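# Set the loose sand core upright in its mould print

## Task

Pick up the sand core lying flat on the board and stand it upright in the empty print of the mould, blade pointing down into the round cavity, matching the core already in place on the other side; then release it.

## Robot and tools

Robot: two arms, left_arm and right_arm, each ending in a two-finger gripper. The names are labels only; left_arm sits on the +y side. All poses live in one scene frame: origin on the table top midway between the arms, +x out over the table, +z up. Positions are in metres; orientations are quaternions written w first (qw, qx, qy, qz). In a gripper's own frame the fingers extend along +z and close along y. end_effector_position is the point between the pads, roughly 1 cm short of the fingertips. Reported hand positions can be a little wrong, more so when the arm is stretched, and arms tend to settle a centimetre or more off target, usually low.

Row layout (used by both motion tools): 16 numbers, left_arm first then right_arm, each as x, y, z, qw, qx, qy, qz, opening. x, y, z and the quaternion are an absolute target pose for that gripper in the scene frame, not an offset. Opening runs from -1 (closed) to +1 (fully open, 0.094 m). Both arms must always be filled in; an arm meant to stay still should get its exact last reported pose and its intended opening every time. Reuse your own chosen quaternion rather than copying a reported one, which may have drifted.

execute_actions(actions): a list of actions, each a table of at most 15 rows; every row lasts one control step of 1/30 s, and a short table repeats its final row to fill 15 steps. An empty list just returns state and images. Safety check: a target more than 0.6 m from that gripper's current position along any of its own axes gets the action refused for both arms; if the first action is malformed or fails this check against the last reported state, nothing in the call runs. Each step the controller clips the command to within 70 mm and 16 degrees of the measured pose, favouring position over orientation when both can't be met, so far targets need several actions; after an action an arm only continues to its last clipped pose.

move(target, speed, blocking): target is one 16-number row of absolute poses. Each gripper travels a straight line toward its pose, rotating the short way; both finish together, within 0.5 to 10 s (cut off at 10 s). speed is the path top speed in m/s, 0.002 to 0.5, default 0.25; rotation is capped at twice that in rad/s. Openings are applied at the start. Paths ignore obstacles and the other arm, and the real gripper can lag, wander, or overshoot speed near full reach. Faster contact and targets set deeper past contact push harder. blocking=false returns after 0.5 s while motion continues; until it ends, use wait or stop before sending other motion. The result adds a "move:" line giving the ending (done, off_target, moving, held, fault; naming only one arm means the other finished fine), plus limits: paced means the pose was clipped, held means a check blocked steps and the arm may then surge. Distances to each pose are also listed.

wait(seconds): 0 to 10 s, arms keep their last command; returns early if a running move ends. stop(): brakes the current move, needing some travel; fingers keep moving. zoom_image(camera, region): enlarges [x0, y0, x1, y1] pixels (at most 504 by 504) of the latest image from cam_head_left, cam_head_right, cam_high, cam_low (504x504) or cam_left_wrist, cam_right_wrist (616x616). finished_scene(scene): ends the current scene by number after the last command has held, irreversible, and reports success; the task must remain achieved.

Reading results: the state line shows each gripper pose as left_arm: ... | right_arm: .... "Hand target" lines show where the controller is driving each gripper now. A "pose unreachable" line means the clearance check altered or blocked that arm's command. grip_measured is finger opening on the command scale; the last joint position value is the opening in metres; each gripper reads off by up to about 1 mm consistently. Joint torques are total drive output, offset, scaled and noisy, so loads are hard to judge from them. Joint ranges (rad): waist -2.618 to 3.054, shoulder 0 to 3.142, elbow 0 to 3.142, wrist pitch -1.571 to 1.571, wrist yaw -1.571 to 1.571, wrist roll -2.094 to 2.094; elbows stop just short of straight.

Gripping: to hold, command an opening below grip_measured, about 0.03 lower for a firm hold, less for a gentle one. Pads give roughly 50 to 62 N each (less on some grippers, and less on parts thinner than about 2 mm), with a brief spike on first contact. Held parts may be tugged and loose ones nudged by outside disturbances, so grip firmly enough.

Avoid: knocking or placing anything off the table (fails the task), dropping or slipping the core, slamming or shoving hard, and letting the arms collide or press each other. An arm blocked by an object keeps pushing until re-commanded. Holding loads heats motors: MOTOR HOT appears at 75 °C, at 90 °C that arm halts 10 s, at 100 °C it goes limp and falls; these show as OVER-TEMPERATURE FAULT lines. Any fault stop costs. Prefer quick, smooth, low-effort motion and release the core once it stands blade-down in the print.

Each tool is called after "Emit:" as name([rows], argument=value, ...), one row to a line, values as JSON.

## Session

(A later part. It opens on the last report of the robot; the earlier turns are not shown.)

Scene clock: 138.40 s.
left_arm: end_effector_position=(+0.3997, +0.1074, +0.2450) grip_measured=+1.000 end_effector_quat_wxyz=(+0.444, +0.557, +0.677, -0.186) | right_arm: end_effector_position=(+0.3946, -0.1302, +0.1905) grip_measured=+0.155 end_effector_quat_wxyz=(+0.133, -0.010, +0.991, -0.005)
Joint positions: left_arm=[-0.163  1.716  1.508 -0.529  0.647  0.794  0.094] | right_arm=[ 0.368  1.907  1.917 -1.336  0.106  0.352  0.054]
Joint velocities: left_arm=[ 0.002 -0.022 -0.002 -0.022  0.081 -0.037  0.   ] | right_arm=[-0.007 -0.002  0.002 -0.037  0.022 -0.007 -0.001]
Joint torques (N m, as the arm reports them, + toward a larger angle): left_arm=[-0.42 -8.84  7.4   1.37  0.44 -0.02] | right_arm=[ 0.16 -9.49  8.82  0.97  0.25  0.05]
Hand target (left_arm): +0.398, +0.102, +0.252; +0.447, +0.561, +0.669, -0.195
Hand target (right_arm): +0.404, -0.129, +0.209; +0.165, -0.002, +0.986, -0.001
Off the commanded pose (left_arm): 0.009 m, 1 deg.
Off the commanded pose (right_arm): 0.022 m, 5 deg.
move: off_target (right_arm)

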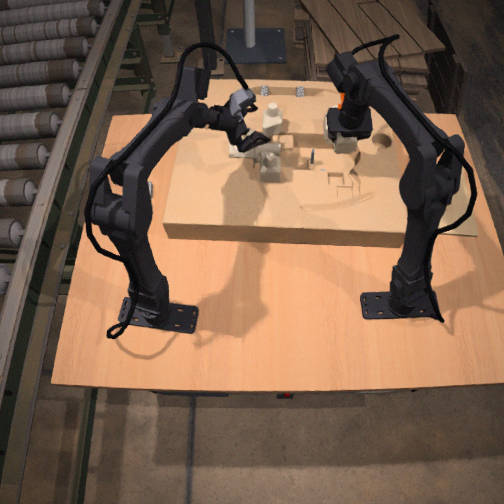

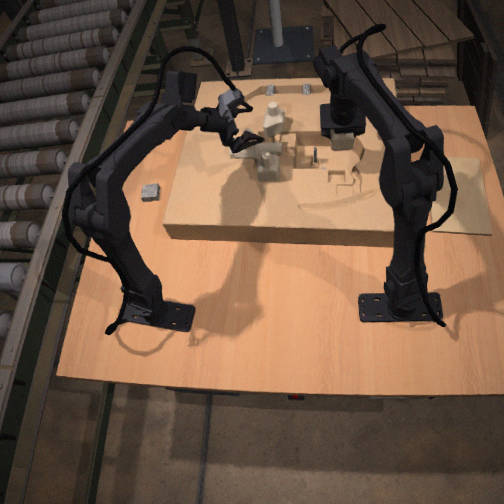

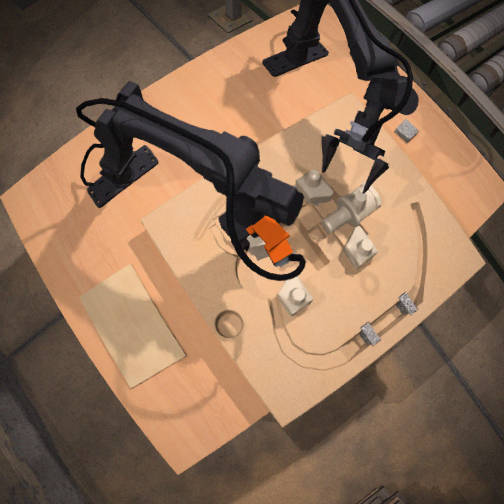

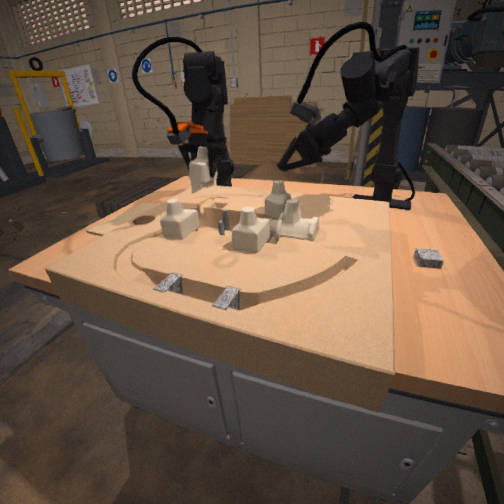

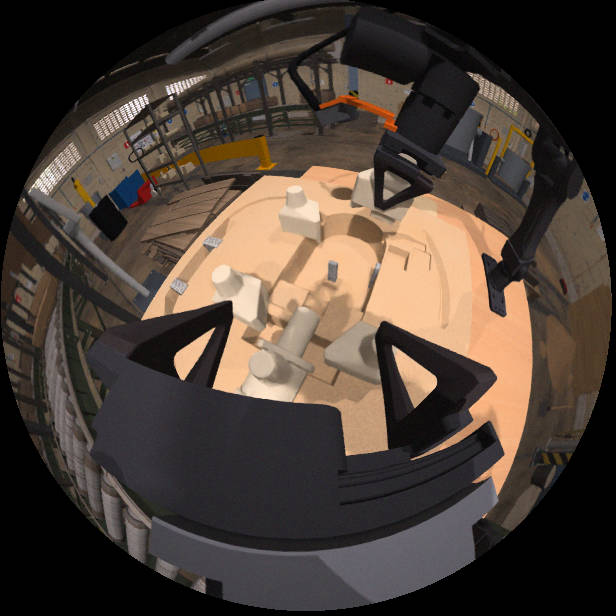

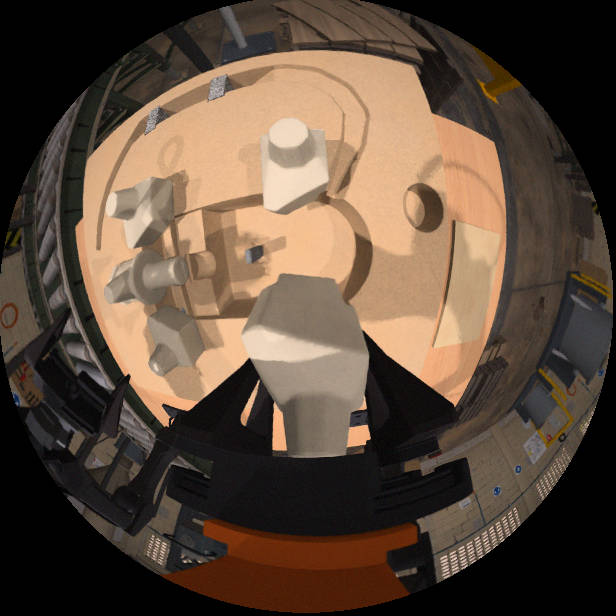

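Emit:
move(target=[0.40,0.10,0.25,0.442,0.562,0.671,-0.193,1,0.395,-0.12,0.17,0.174,0,0.985,0,0.115], speed=0.08)

Emit:
zoom_image(camera="cam_left_wrist", region=[270,130,470,330])

Emit:
zoom_image(camera="cam_head_left", region=[290,100,390,200])

Emit:
zoom_image(camera="cam_low", region=[150,130,260,240])

Scene clock: 150.73 s.
left_arm: end_effector_position=(+0.4000, +0.1055, +0.2433) grip_measured=+1.000 end_effector_quat_wxyz=(+0.440, +0.558, +0.678, -0.188) | right_arm: end_effector_position=(+0.3893, -0.1221, +0.1488) grip_measured=+0.155 end_effector_quat_wxyz=(+0.134, -0.005, +0.991, -0.009)
Joint positions: left_arm=[-0.167  1.727  1.52  -0.541  0.647  0.794  0.094] | right_arm=[ 0.397  1.873  1.705 -1.161  0.122  0.389  0.054]
Joint velocities: left_arm=[ 0.012 -0.012 -0.007 -0.007 -0.007  0.037  0.   ] | right_arm=[-0.017  0.007  0.002 -0.007  0.022  0.022 -0.   ]
Joint torques (N m, as the arm reports them, + toward a larger angle): left_arm=[-0.49 -8.97  7.4   1.39  0.39  0.  ] | right_arm=[  0.52 -12.56   5.87   1.16   0.25   0.06]
Hand target (left_arm): +0.400, +0.100, +0.250; +0.443, +0.562, +0.671, -0.193
Hand target (right_arm): +0.394, -0.120, +0.170; +0.173, -0.000, +0.985, -0.000
Off the commanded pose (left_arm): 0.009 m, 1 deg.
Off the commanded pose (right_arm): 0.022 m, 5 deg.
move: off_target (right_arm)

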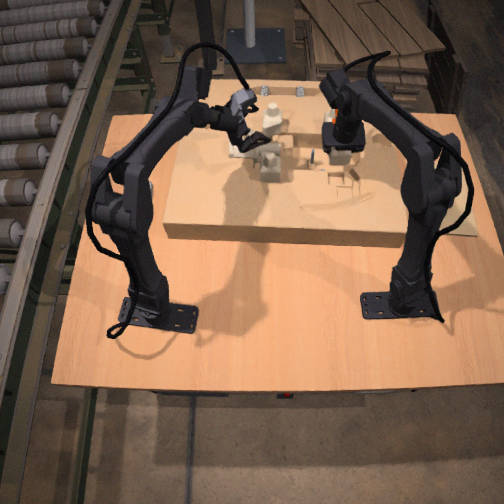

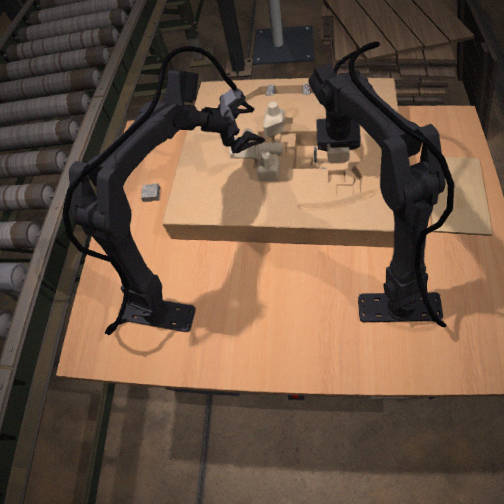

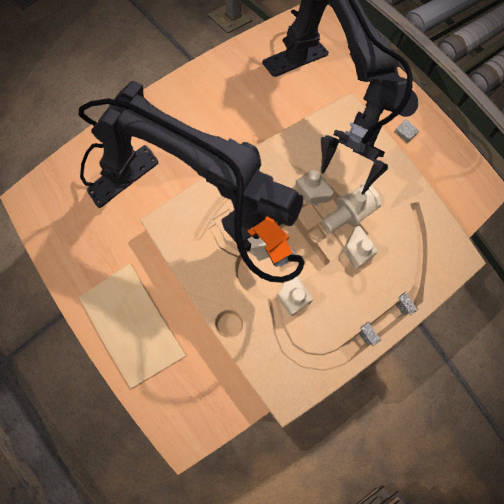

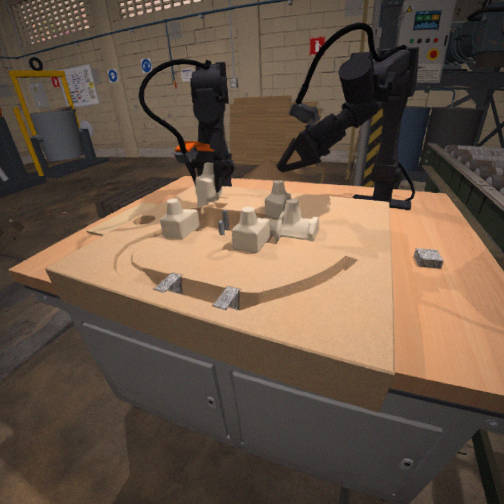

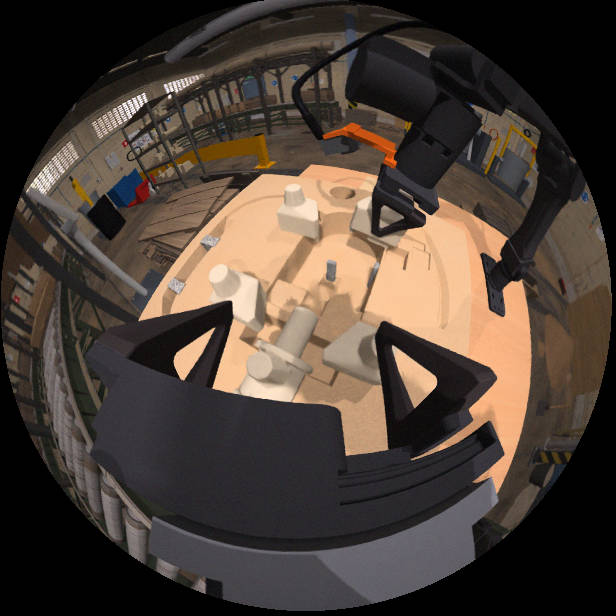

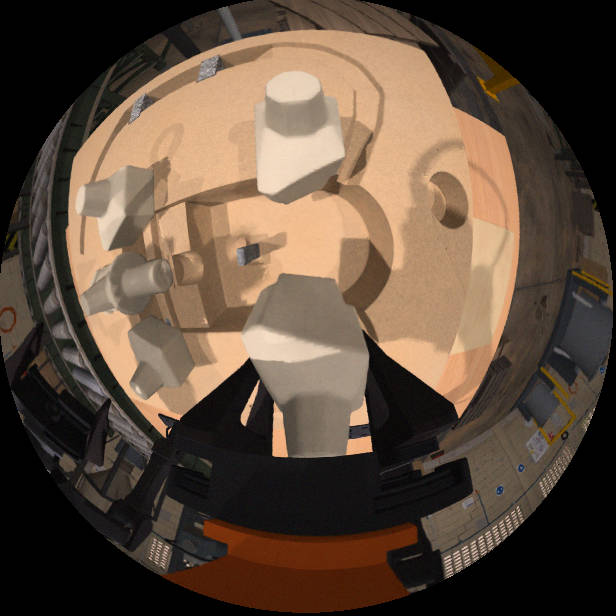

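Region (270, 130, 470, 330) of cam_left_wrist's 616x616 image, scaled by 2.520, with more detail than that image has.

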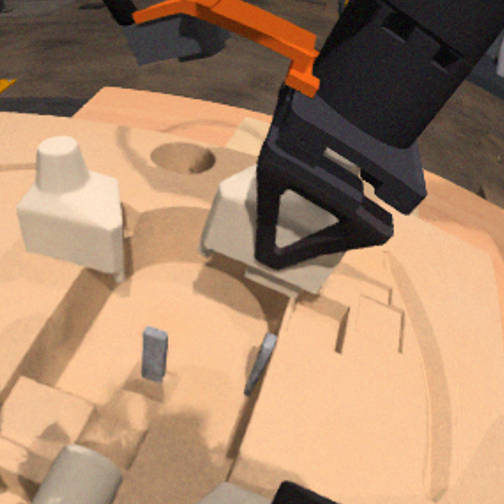

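Region (290, 100, 390, 200) of cam_head_left's 504x504 image, scaled by 5.040, with more detail than that image has.

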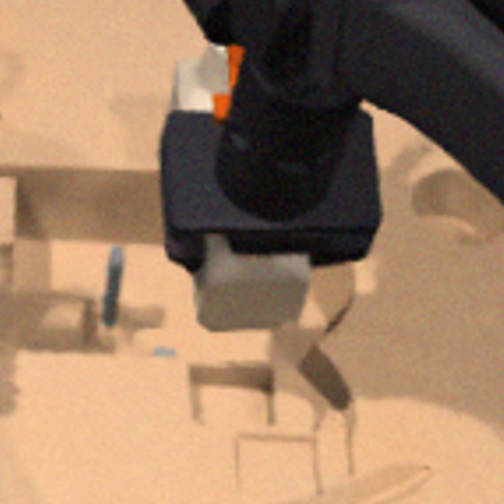

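Region (150, 130, 260, 240) of cam_low's 504x504 image, scaled by 4.582, with more detail than that image has.

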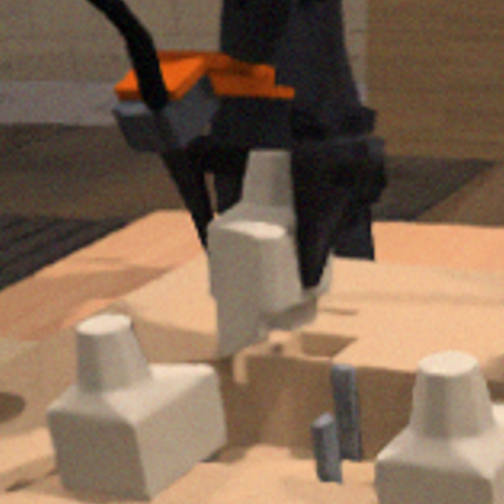

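Emit:
move(target=[0.37,0.10,0.25,0.442,0.562,0.671,-0.193,1,0.364,-0.113,0.172,0.174,0,0.985,0,0.115], speed=0.05)

Emit:
zoom_image(camera="cam_left_wrist", region=[290,150,470,330])

Emit:
zoom_image(camera="cam_head_left", region=[290,110,390,210])

Emit:
zoom_image(camera="cam_low", region=[150,130,260,240])

Scene clock: 159.80 s.
left_arm: end_effector_position=(+0.3751, +0.1019, +0.2389) grip_measured=+1.000 end_effector_quat_wxyz=(+0.430, +0.561, +0.680, -0.194) | right_arm: end_effector_position=(+0.3586, -0.1142, +0.1530) grip_measured=+0.155 end_effector_quat_wxyz=(+0.135, -0.007, +0.991, -0.009)
Joint positions: left_arm=[-0.194  1.655  1.432 -0.538  0.636  0.78   0.094] | right_arm=[ 0.455  1.778  1.601 -1.158  0.136  0.442  0.054]
Joint velocities: left_arm=[-0.007  0.007 -0.017  0.037  0.022 -0.037  0.   ] | right_arm=[ 0.002 -0.002 -0.042 -0.037  0.081 -0.022 -0.001]
Joint torques (N m, as the arm reports them, + toward a larger angle): left_arm=[ -0.39 -11.96   5.15   1.59   0.37  -0.09] | right_arm=[  0.54 -11.56   5.93   1.15   0.29   0.07]
Hand target (left_arm): +0.370, +0.100, +0.250; +0.442, +0.562, +0.672, -0.193
Hand target (right_arm): +0.364, -0.113, +0.172; +0.173, -0.000, +0.985, -0.000
Off the commanded pose (left_arm): 0.012 m, 2 deg.
Off the commanded pose (right_arm): 0.020 m, 5 deg.
move: off_target (left_arm, right_arm)

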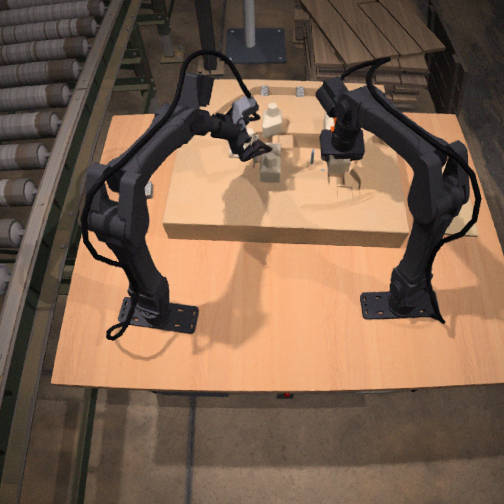

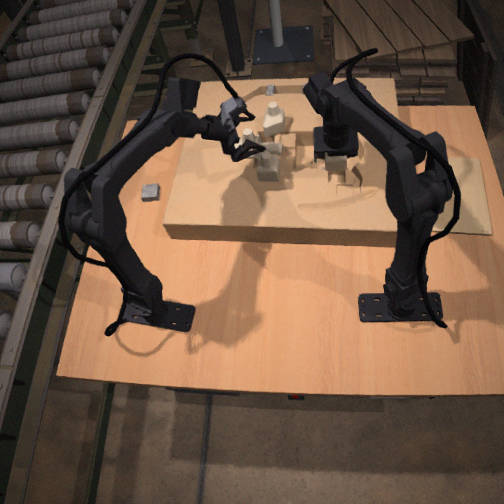

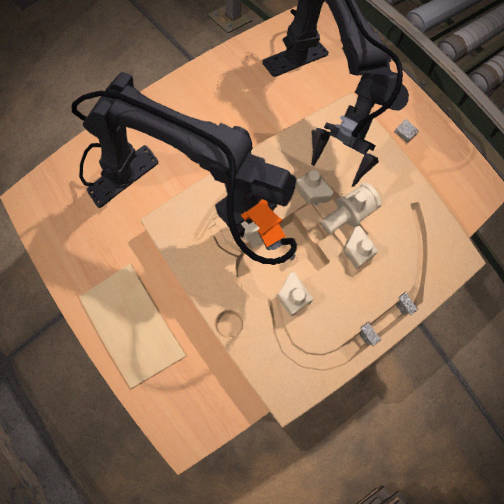

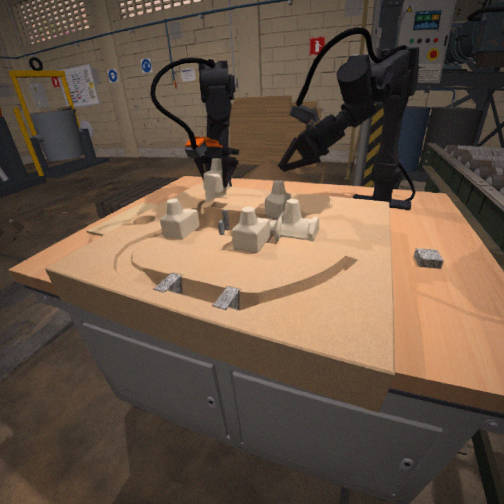

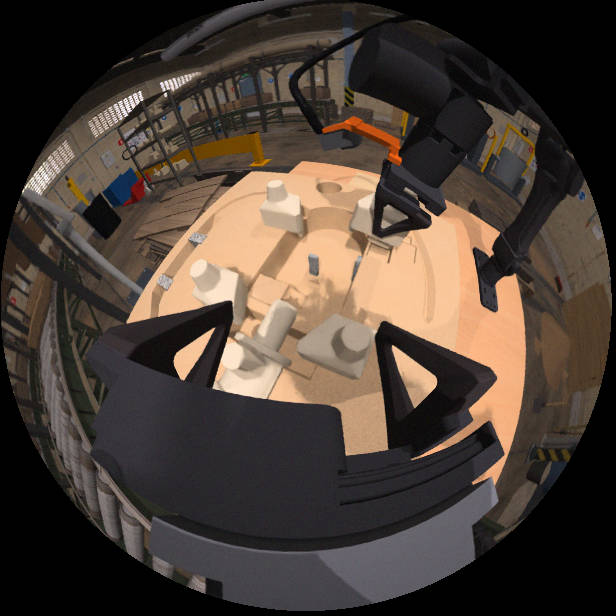

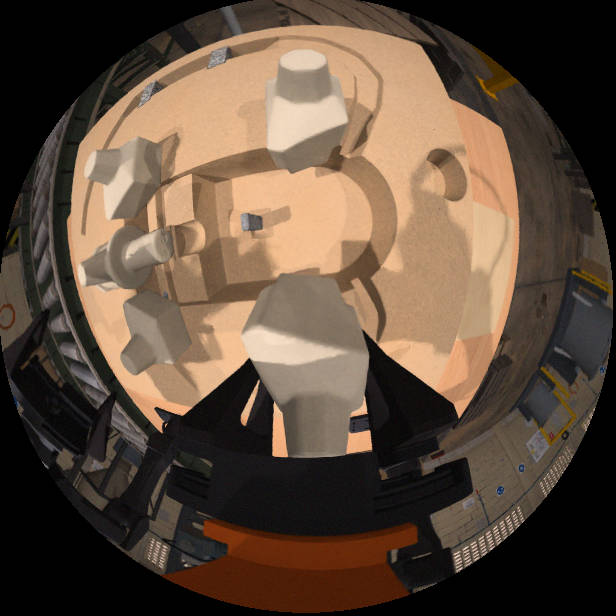

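Region (290, 150, 470, 330) of cam_left_wrist's 616x616 image, scaled by 2.800, with more detail than that image has.

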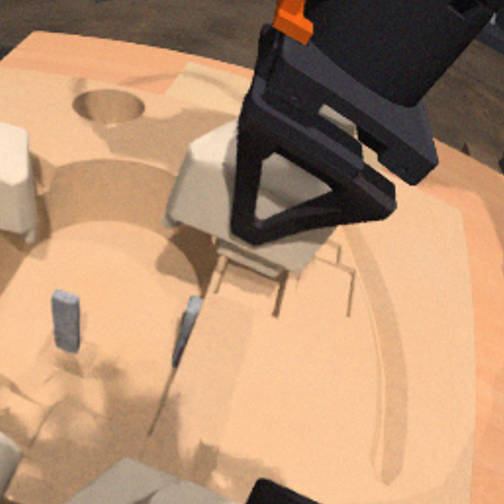

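Region (290, 110, 390, 210) of cam_head_left's 504x504 image, scaled by 5.040, with more detail than that image has.

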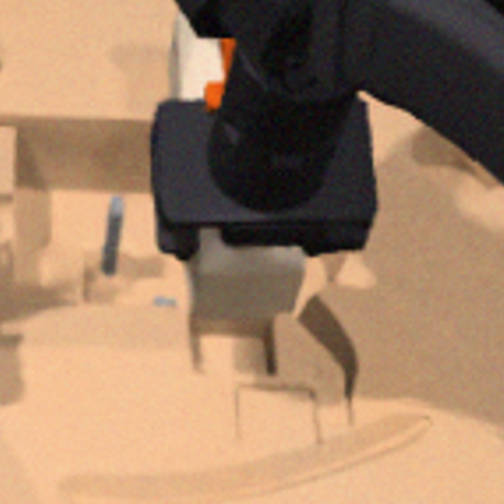

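Region (150, 130, 260, 240) of cam_low's 504x504 image, scaled by 4.582, with more detail than that image has.

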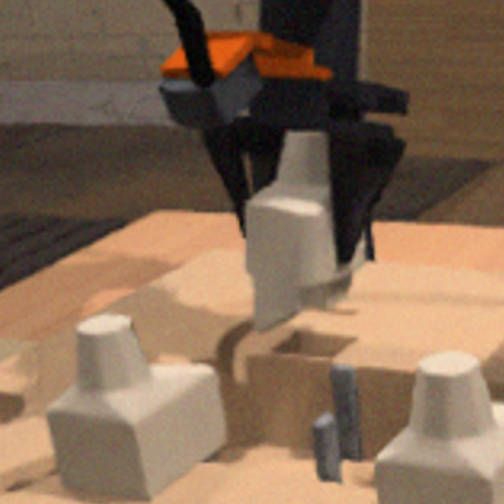

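Emit:
execute_actions([
  [[0.37,0.10,0.25,0.442,0.562,0.671,-0.193,1,0.362,-0.112,0.165,0.174,0,0.985,0,0.115]],
  [[0.37,0.10,0.25,0.442,0.562,0.671,-0.193,1,0.361,-0.111,0.158,0.174,0,0.985,0,0.115]],
  [[0.37,0.10,0.25,0.442,0.562,0.671,-0.193,1,0.361,-0.111,0.158,0.174,0,0.985,0,0.115]],
])

Emit:
zoom_image(camera="cam_left_wrist", region=[320,180,440,300])

Emit:
zoom_image(camera="cam_head_left", region=[300,130,380,210])

Emit:
zoom_image(camera="cam_low", region=[180,150,250,220])

Scene clock: 167.47 s.
left_arm: end_effector_position=(+0.3751, +0.1020, +0.2387) grip_measured=+1.000 end_effector_quat_wxyz=(+0.430, +0.561, +0.680, -0.194) | right_arm: end_effector_position=(+0.3550, -0.1135, +0.1378) grip_measured=+0.155 end_effector_quat_wxyz=(+0.135, -0.005, +0.991, -0.010)
Joint positions: left_arm=[-0.194  1.655  1.432 -0.538  0.635  0.779  0.094] | right_arm=[ 0.463  1.767  1.528 -1.1    0.141  0.453  0.054]
Joint velocities: left_arm=[-0.012  0.007 -0.007 -0.022 -0.095 -0.022  0.   ] | right_arm=[-0.012 -0.017  0.027  0.022 -0.037 -0.022 -0.001]
Joint torques (N m, as the arm reports them, + toward a larger angle): left_arm=[ -0.34 -11.95   4.8    1.6    0.34  -0.07] | right_arm=[  0.54 -11.56   6.07   1.13   0.31   0.06]
Hand target (left_arm): +0.370, +0.100, +0.250; +0.442, +0.563, +0.671, -0.193
Hand target (right_arm): +0.361, -0.111, +0.158; +0.174, -0.000, +0.985, -0.000
Off the commanded pose (left_arm): 0.013 m, 2 deg.
Off the commanded pose (right_arm): 0.021 m, 5 deg.

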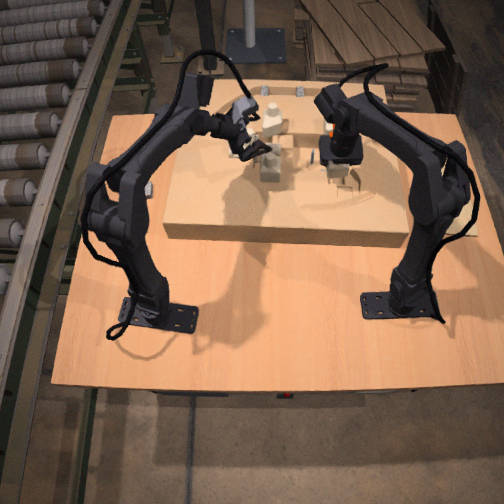

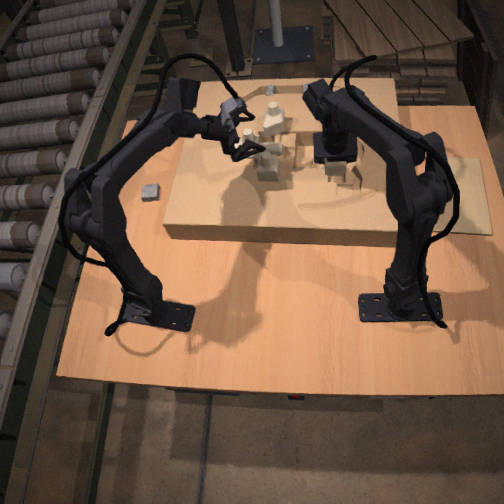

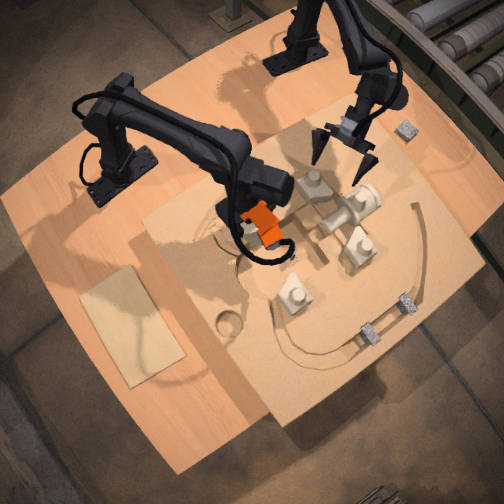

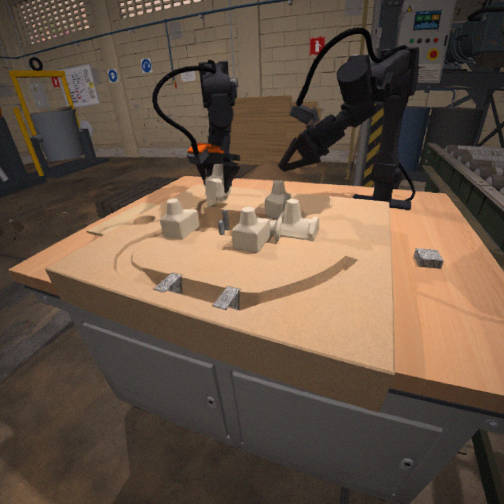

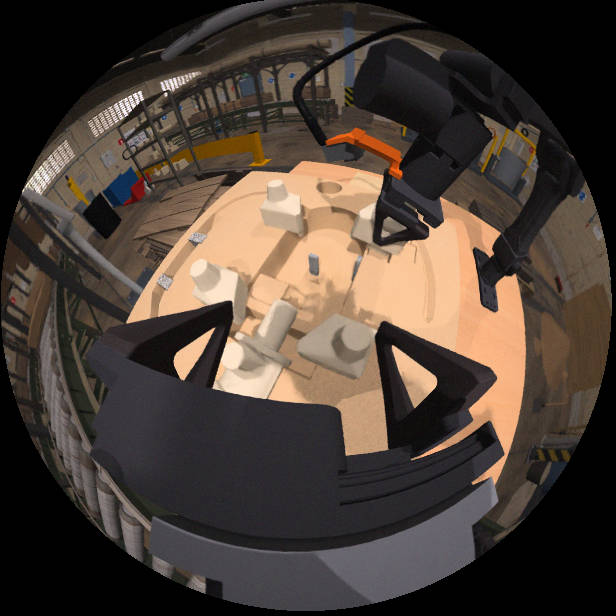

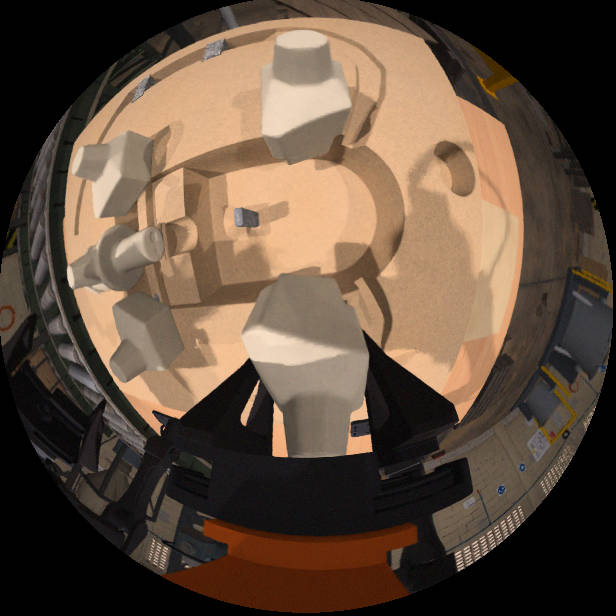

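Region (320, 180, 440, 300) of cam_left_wrist's 616x616 image, scaled by 4.200, with more detail than that image has.

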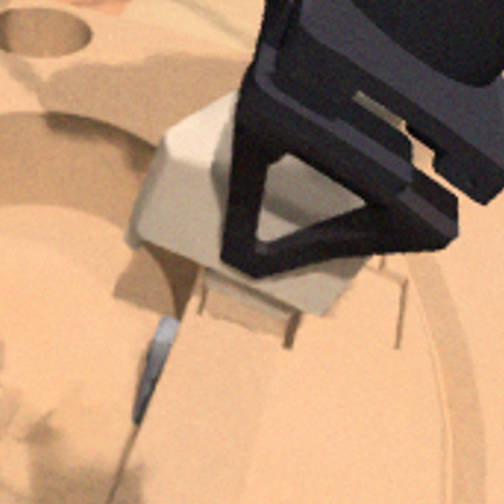

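Region (300, 130, 380, 210) of cam_head_left's 504x504 image, scaled by 6.300, with more detail than that image has.

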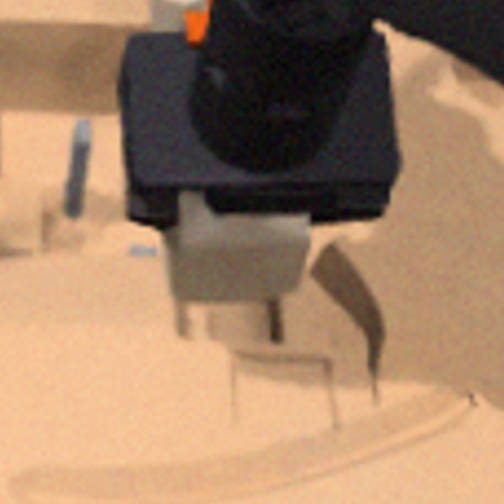

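Region (180, 150, 250, 220) of cam_low's 504x504 image, scaled by 7.200, with more detail than that image has.

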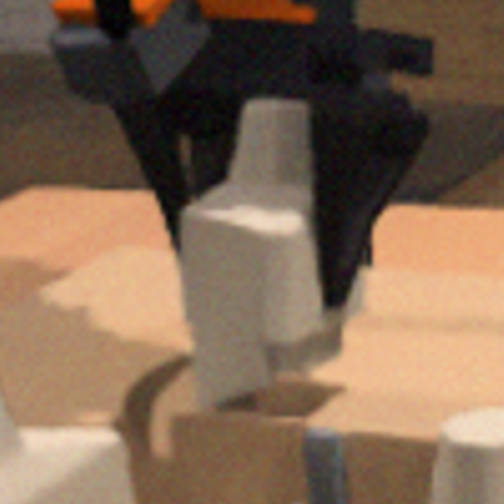

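Emit:
execute_actions([
  [[0.37,0.10,0.25,0.442,0.562,0.671,-0.193,1,0.362,-0.111,0.152,0.17,0,0.9855,0,0.115]],
  [[0.37,0.10,0.25,0.442,0.562,0.671,-0.193,1,0.362,-0.111,0.146,0.17,0,0.9855,0,0.115]],
  [[0.37,0.10,0.25,0.442,0.562,0.671,-0.193,1,0.362,-0.111,0.146,0.17,0,0.9855,0,0.115]],
])

Emit:
zoom_image(camera="cam_left_wrist", region=[320,180,440,300])

Emit:
zoom_image(camera="cam_low", region=[180,150,250,220])

Scene clock: 175.03 s.
left_arm: end_effector_position=(+0.3751, +0.1020, +0.2387) grip_measured=+1.000 end_effector_quat_wxyz=(+0.430, +0.561, +0.680, -0.194) | right_arm: end_effector_position=(+0.3549, -0.1135, +0.1290) grip_measured=+0.155 end_effector_quat_wxyz=(+0.136, -0.005, +0.991, -0.010)
Joint positions: left_arm=[-0.194  1.655  1.432 -0.538  0.635  0.779  0.094] | right_arm=[ 0.463  1.766  1.492 -1.063  0.141  0.453  0.054]
Joint velocities: left_arm=[-0.017  0.007  0.012  0.066 -0.022 -0.037  0.   ] | right_arm=[-0.012 -0.002  0.017 -0.007 -0.037 -0.051  0.   ]
Joint torques (N m, as the arm reports them, + toward a larger angle): left_arm=[ -0.37 -11.9    4.74   1.58   0.32  -0.06] | right_arm=[  0.29 -10.79   6.2    1.14   0.26   0.03]
Hand target (left_arm): +0.370, +0.100, +0.250; +0.442, +0.563, +0.671, -0.193
Hand target (right_arm): +0.362, -0.111, +0.146; +0.170, -0.000, +0.985, -0.000
Off the commanded pose (left_arm): 0.013 m, 2 deg.
Off the commanded pose (right_arm): 0.019 m, 4 deg.

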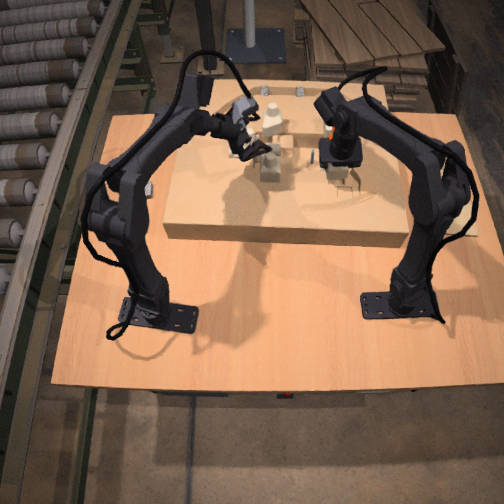

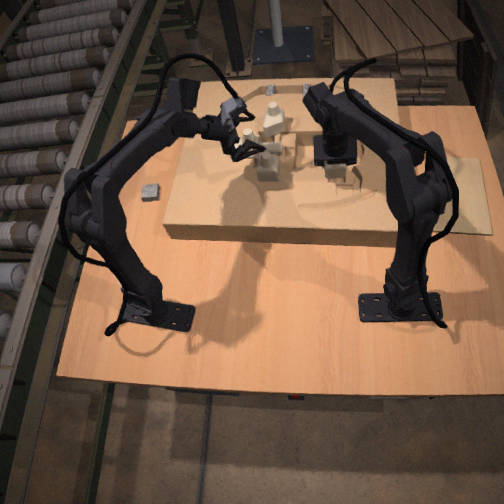

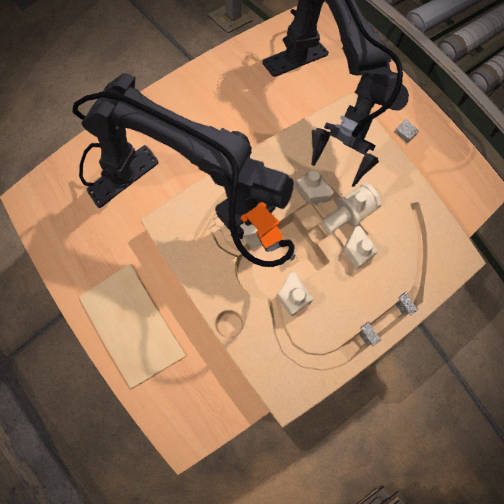

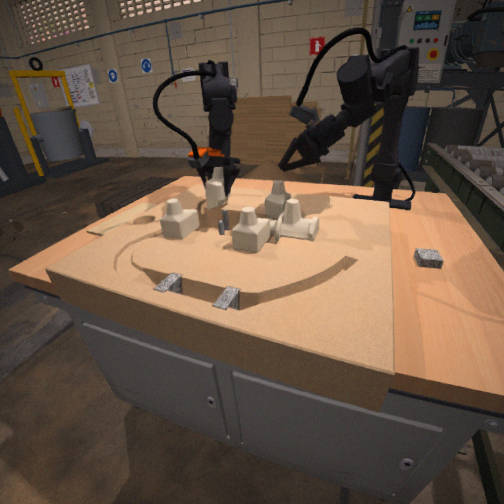

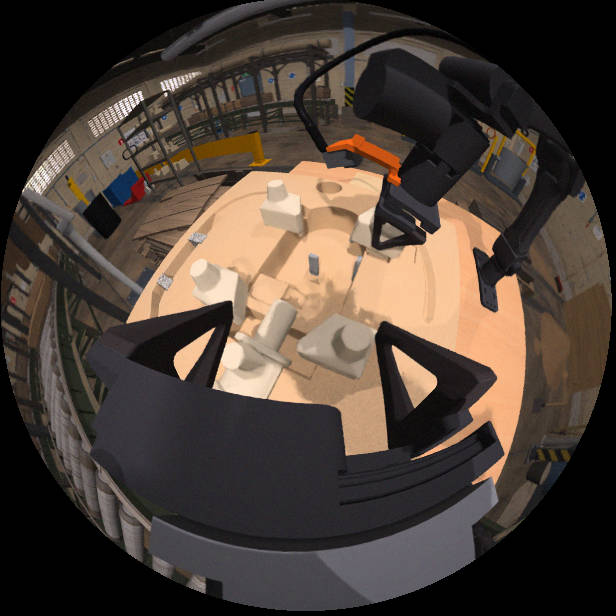

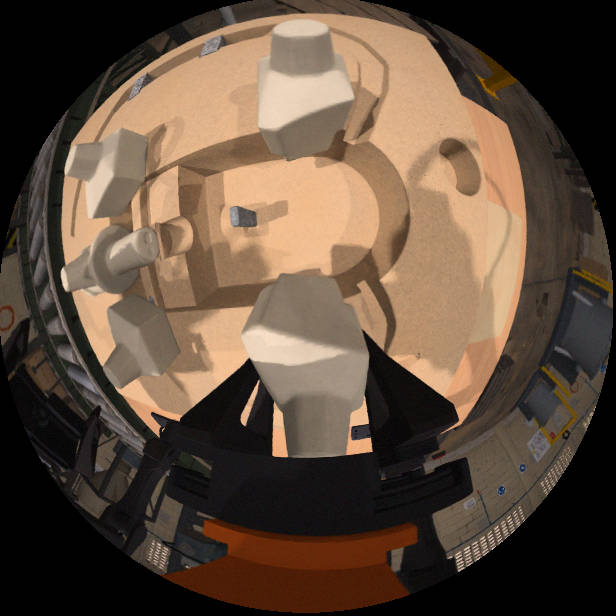

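Region (320, 180, 440, 300) of cam_left_wrist's 616x616 image, scaled by 4.200, with more detail than that image has.

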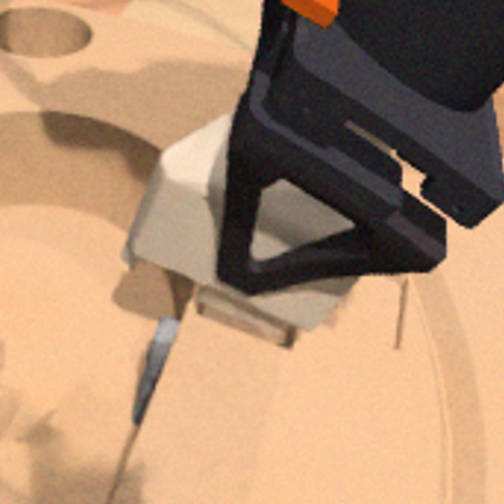

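Region (180, 150, 250, 220) of cam_low's 504x504 image, scaled by 7.200, with more detail than that image has.

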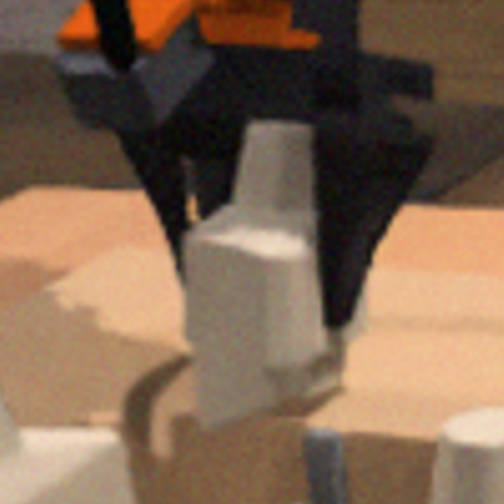

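Emit:
execute_actions([
  [[0.37,0.10,0.25,0.442,0.562,0.671,-0.193,1,0.361,-0.111,0.140,0.17,0,0.9855,0,0.115]],
  [[0.37,0.10,0.25,0.442,0.562,0.671,-0.193,1,0.361,-0.111,0.134,0.17,0,0.9855,0,0.115]],
  [[0.37,0.10,0.25,0.442,0.562,0.671,-0.193,1,0.361,-0.111,0.134,0.17,0,0.9855,0,0.115]],
])

Emit:
zoom_image(camera="cam_left_wrist", region=[320,180,440,300])

Emit:
zoom_image(camera="cam_low", region=[180,150,250,220])

Scene clock: 181.50 s.
left_arm: end_effector_position=(+0.3752, +0.1020, +0.2387) grip_measured=+1.000 end_effector_quat_wxyz=(+0.430, +0.561, +0.680, -0.194) | right_arm: end_effector_position=(+0.3538, -0.1162, +0.1190) grip_measured=+0.155 end_effector_quat_wxyz=(+0.135, -0.005, +0.991, -0.016)
Joint positions: left_arm=[-0.194  1.655  1.432 -0.538  0.634  0.779  0.094] | right_arm=[ 0.463  1.764  1.45  -1.028  0.151  0.453  0.054]
Joint velocities: left_arm=[-0.012  0.007 -0.012 -0.022 -0.007  0.007  0.   ] | right_arm=[-0.002  0.002  0.017 -0.022  0.037 -0.037 -0.   ]
Joint torques (N m, as the arm reports them, + toward a larger angle): left_arm=[ -0.4  -11.95   4.77   1.57   0.33  -0.07] | right_arm=[  0.4  -10.82   5.63   1.26   0.15   0.05]
Hand target (left_arm): +0.370, +0.100, +0.250; +0.442, +0.563, +0.671, -0.193
Hand target (right_arm): +0.361, -0.111, +0.134; +0.170, -0.000, +0.986, -0.000
Off the commanded pose (left_arm): 0.013 m, 2 deg.
Off the commanded pose (right_arm): 0.017 m, 4 deg.

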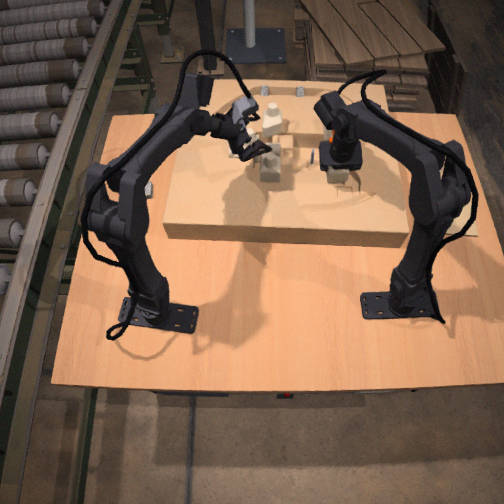

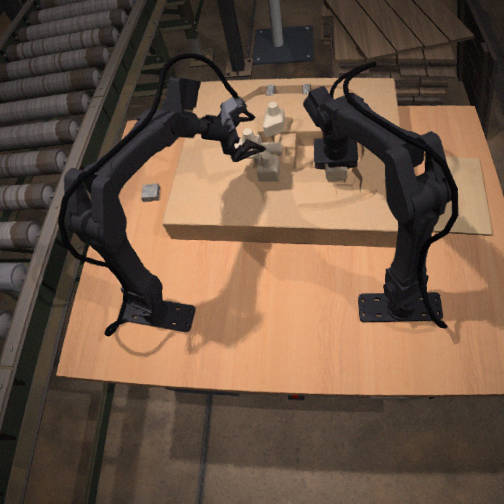

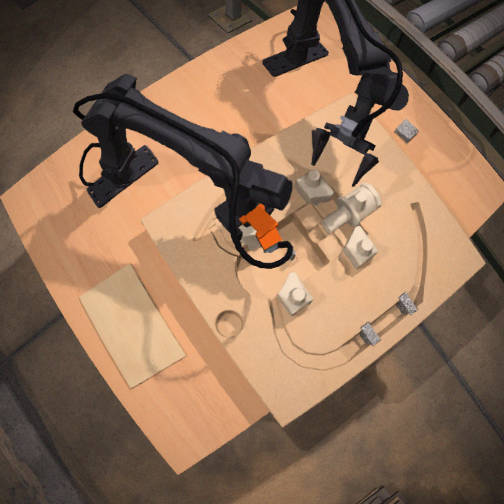

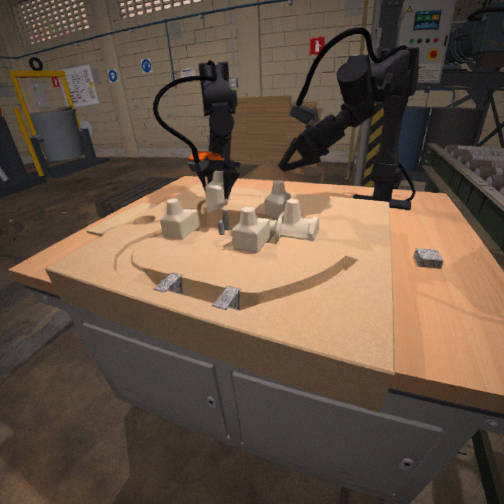

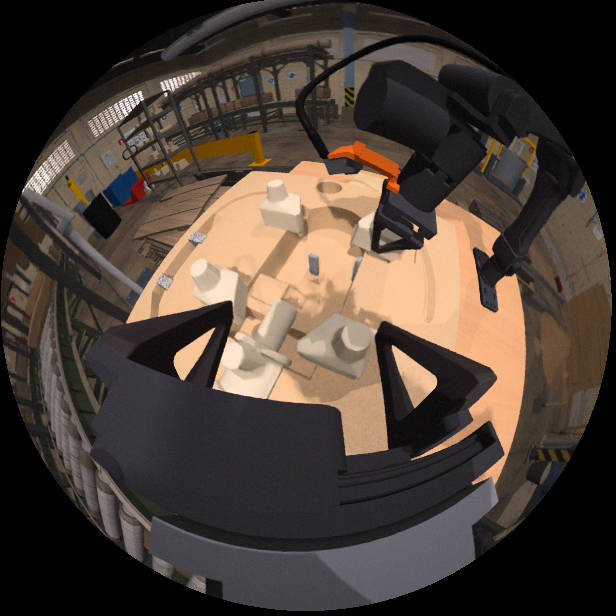

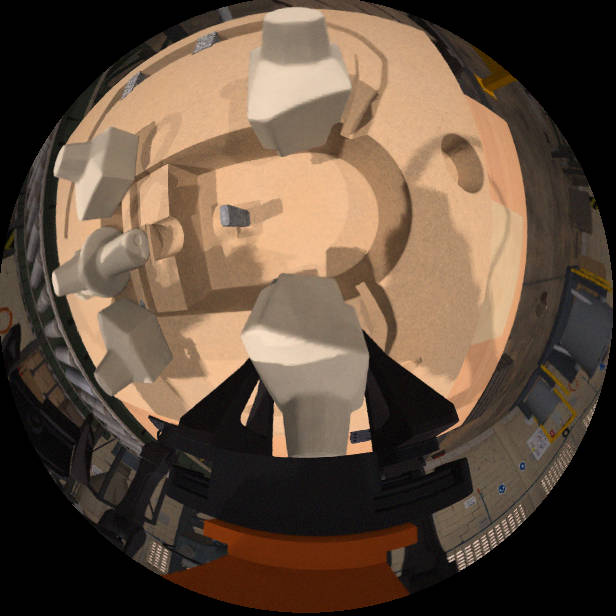

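Region (320, 180, 440, 300) of cam_left_wrist's 616x616 image, scaled by 4.200, with more detail than that image has.

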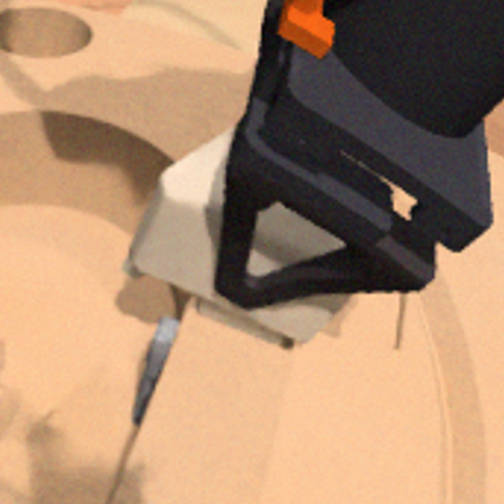

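Region (180, 150, 250, 220) of cam_low's 504x504 image, scaled by 7.200, with more detail than that image has.

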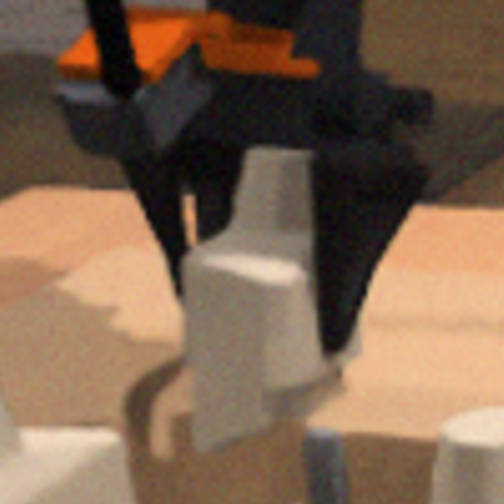

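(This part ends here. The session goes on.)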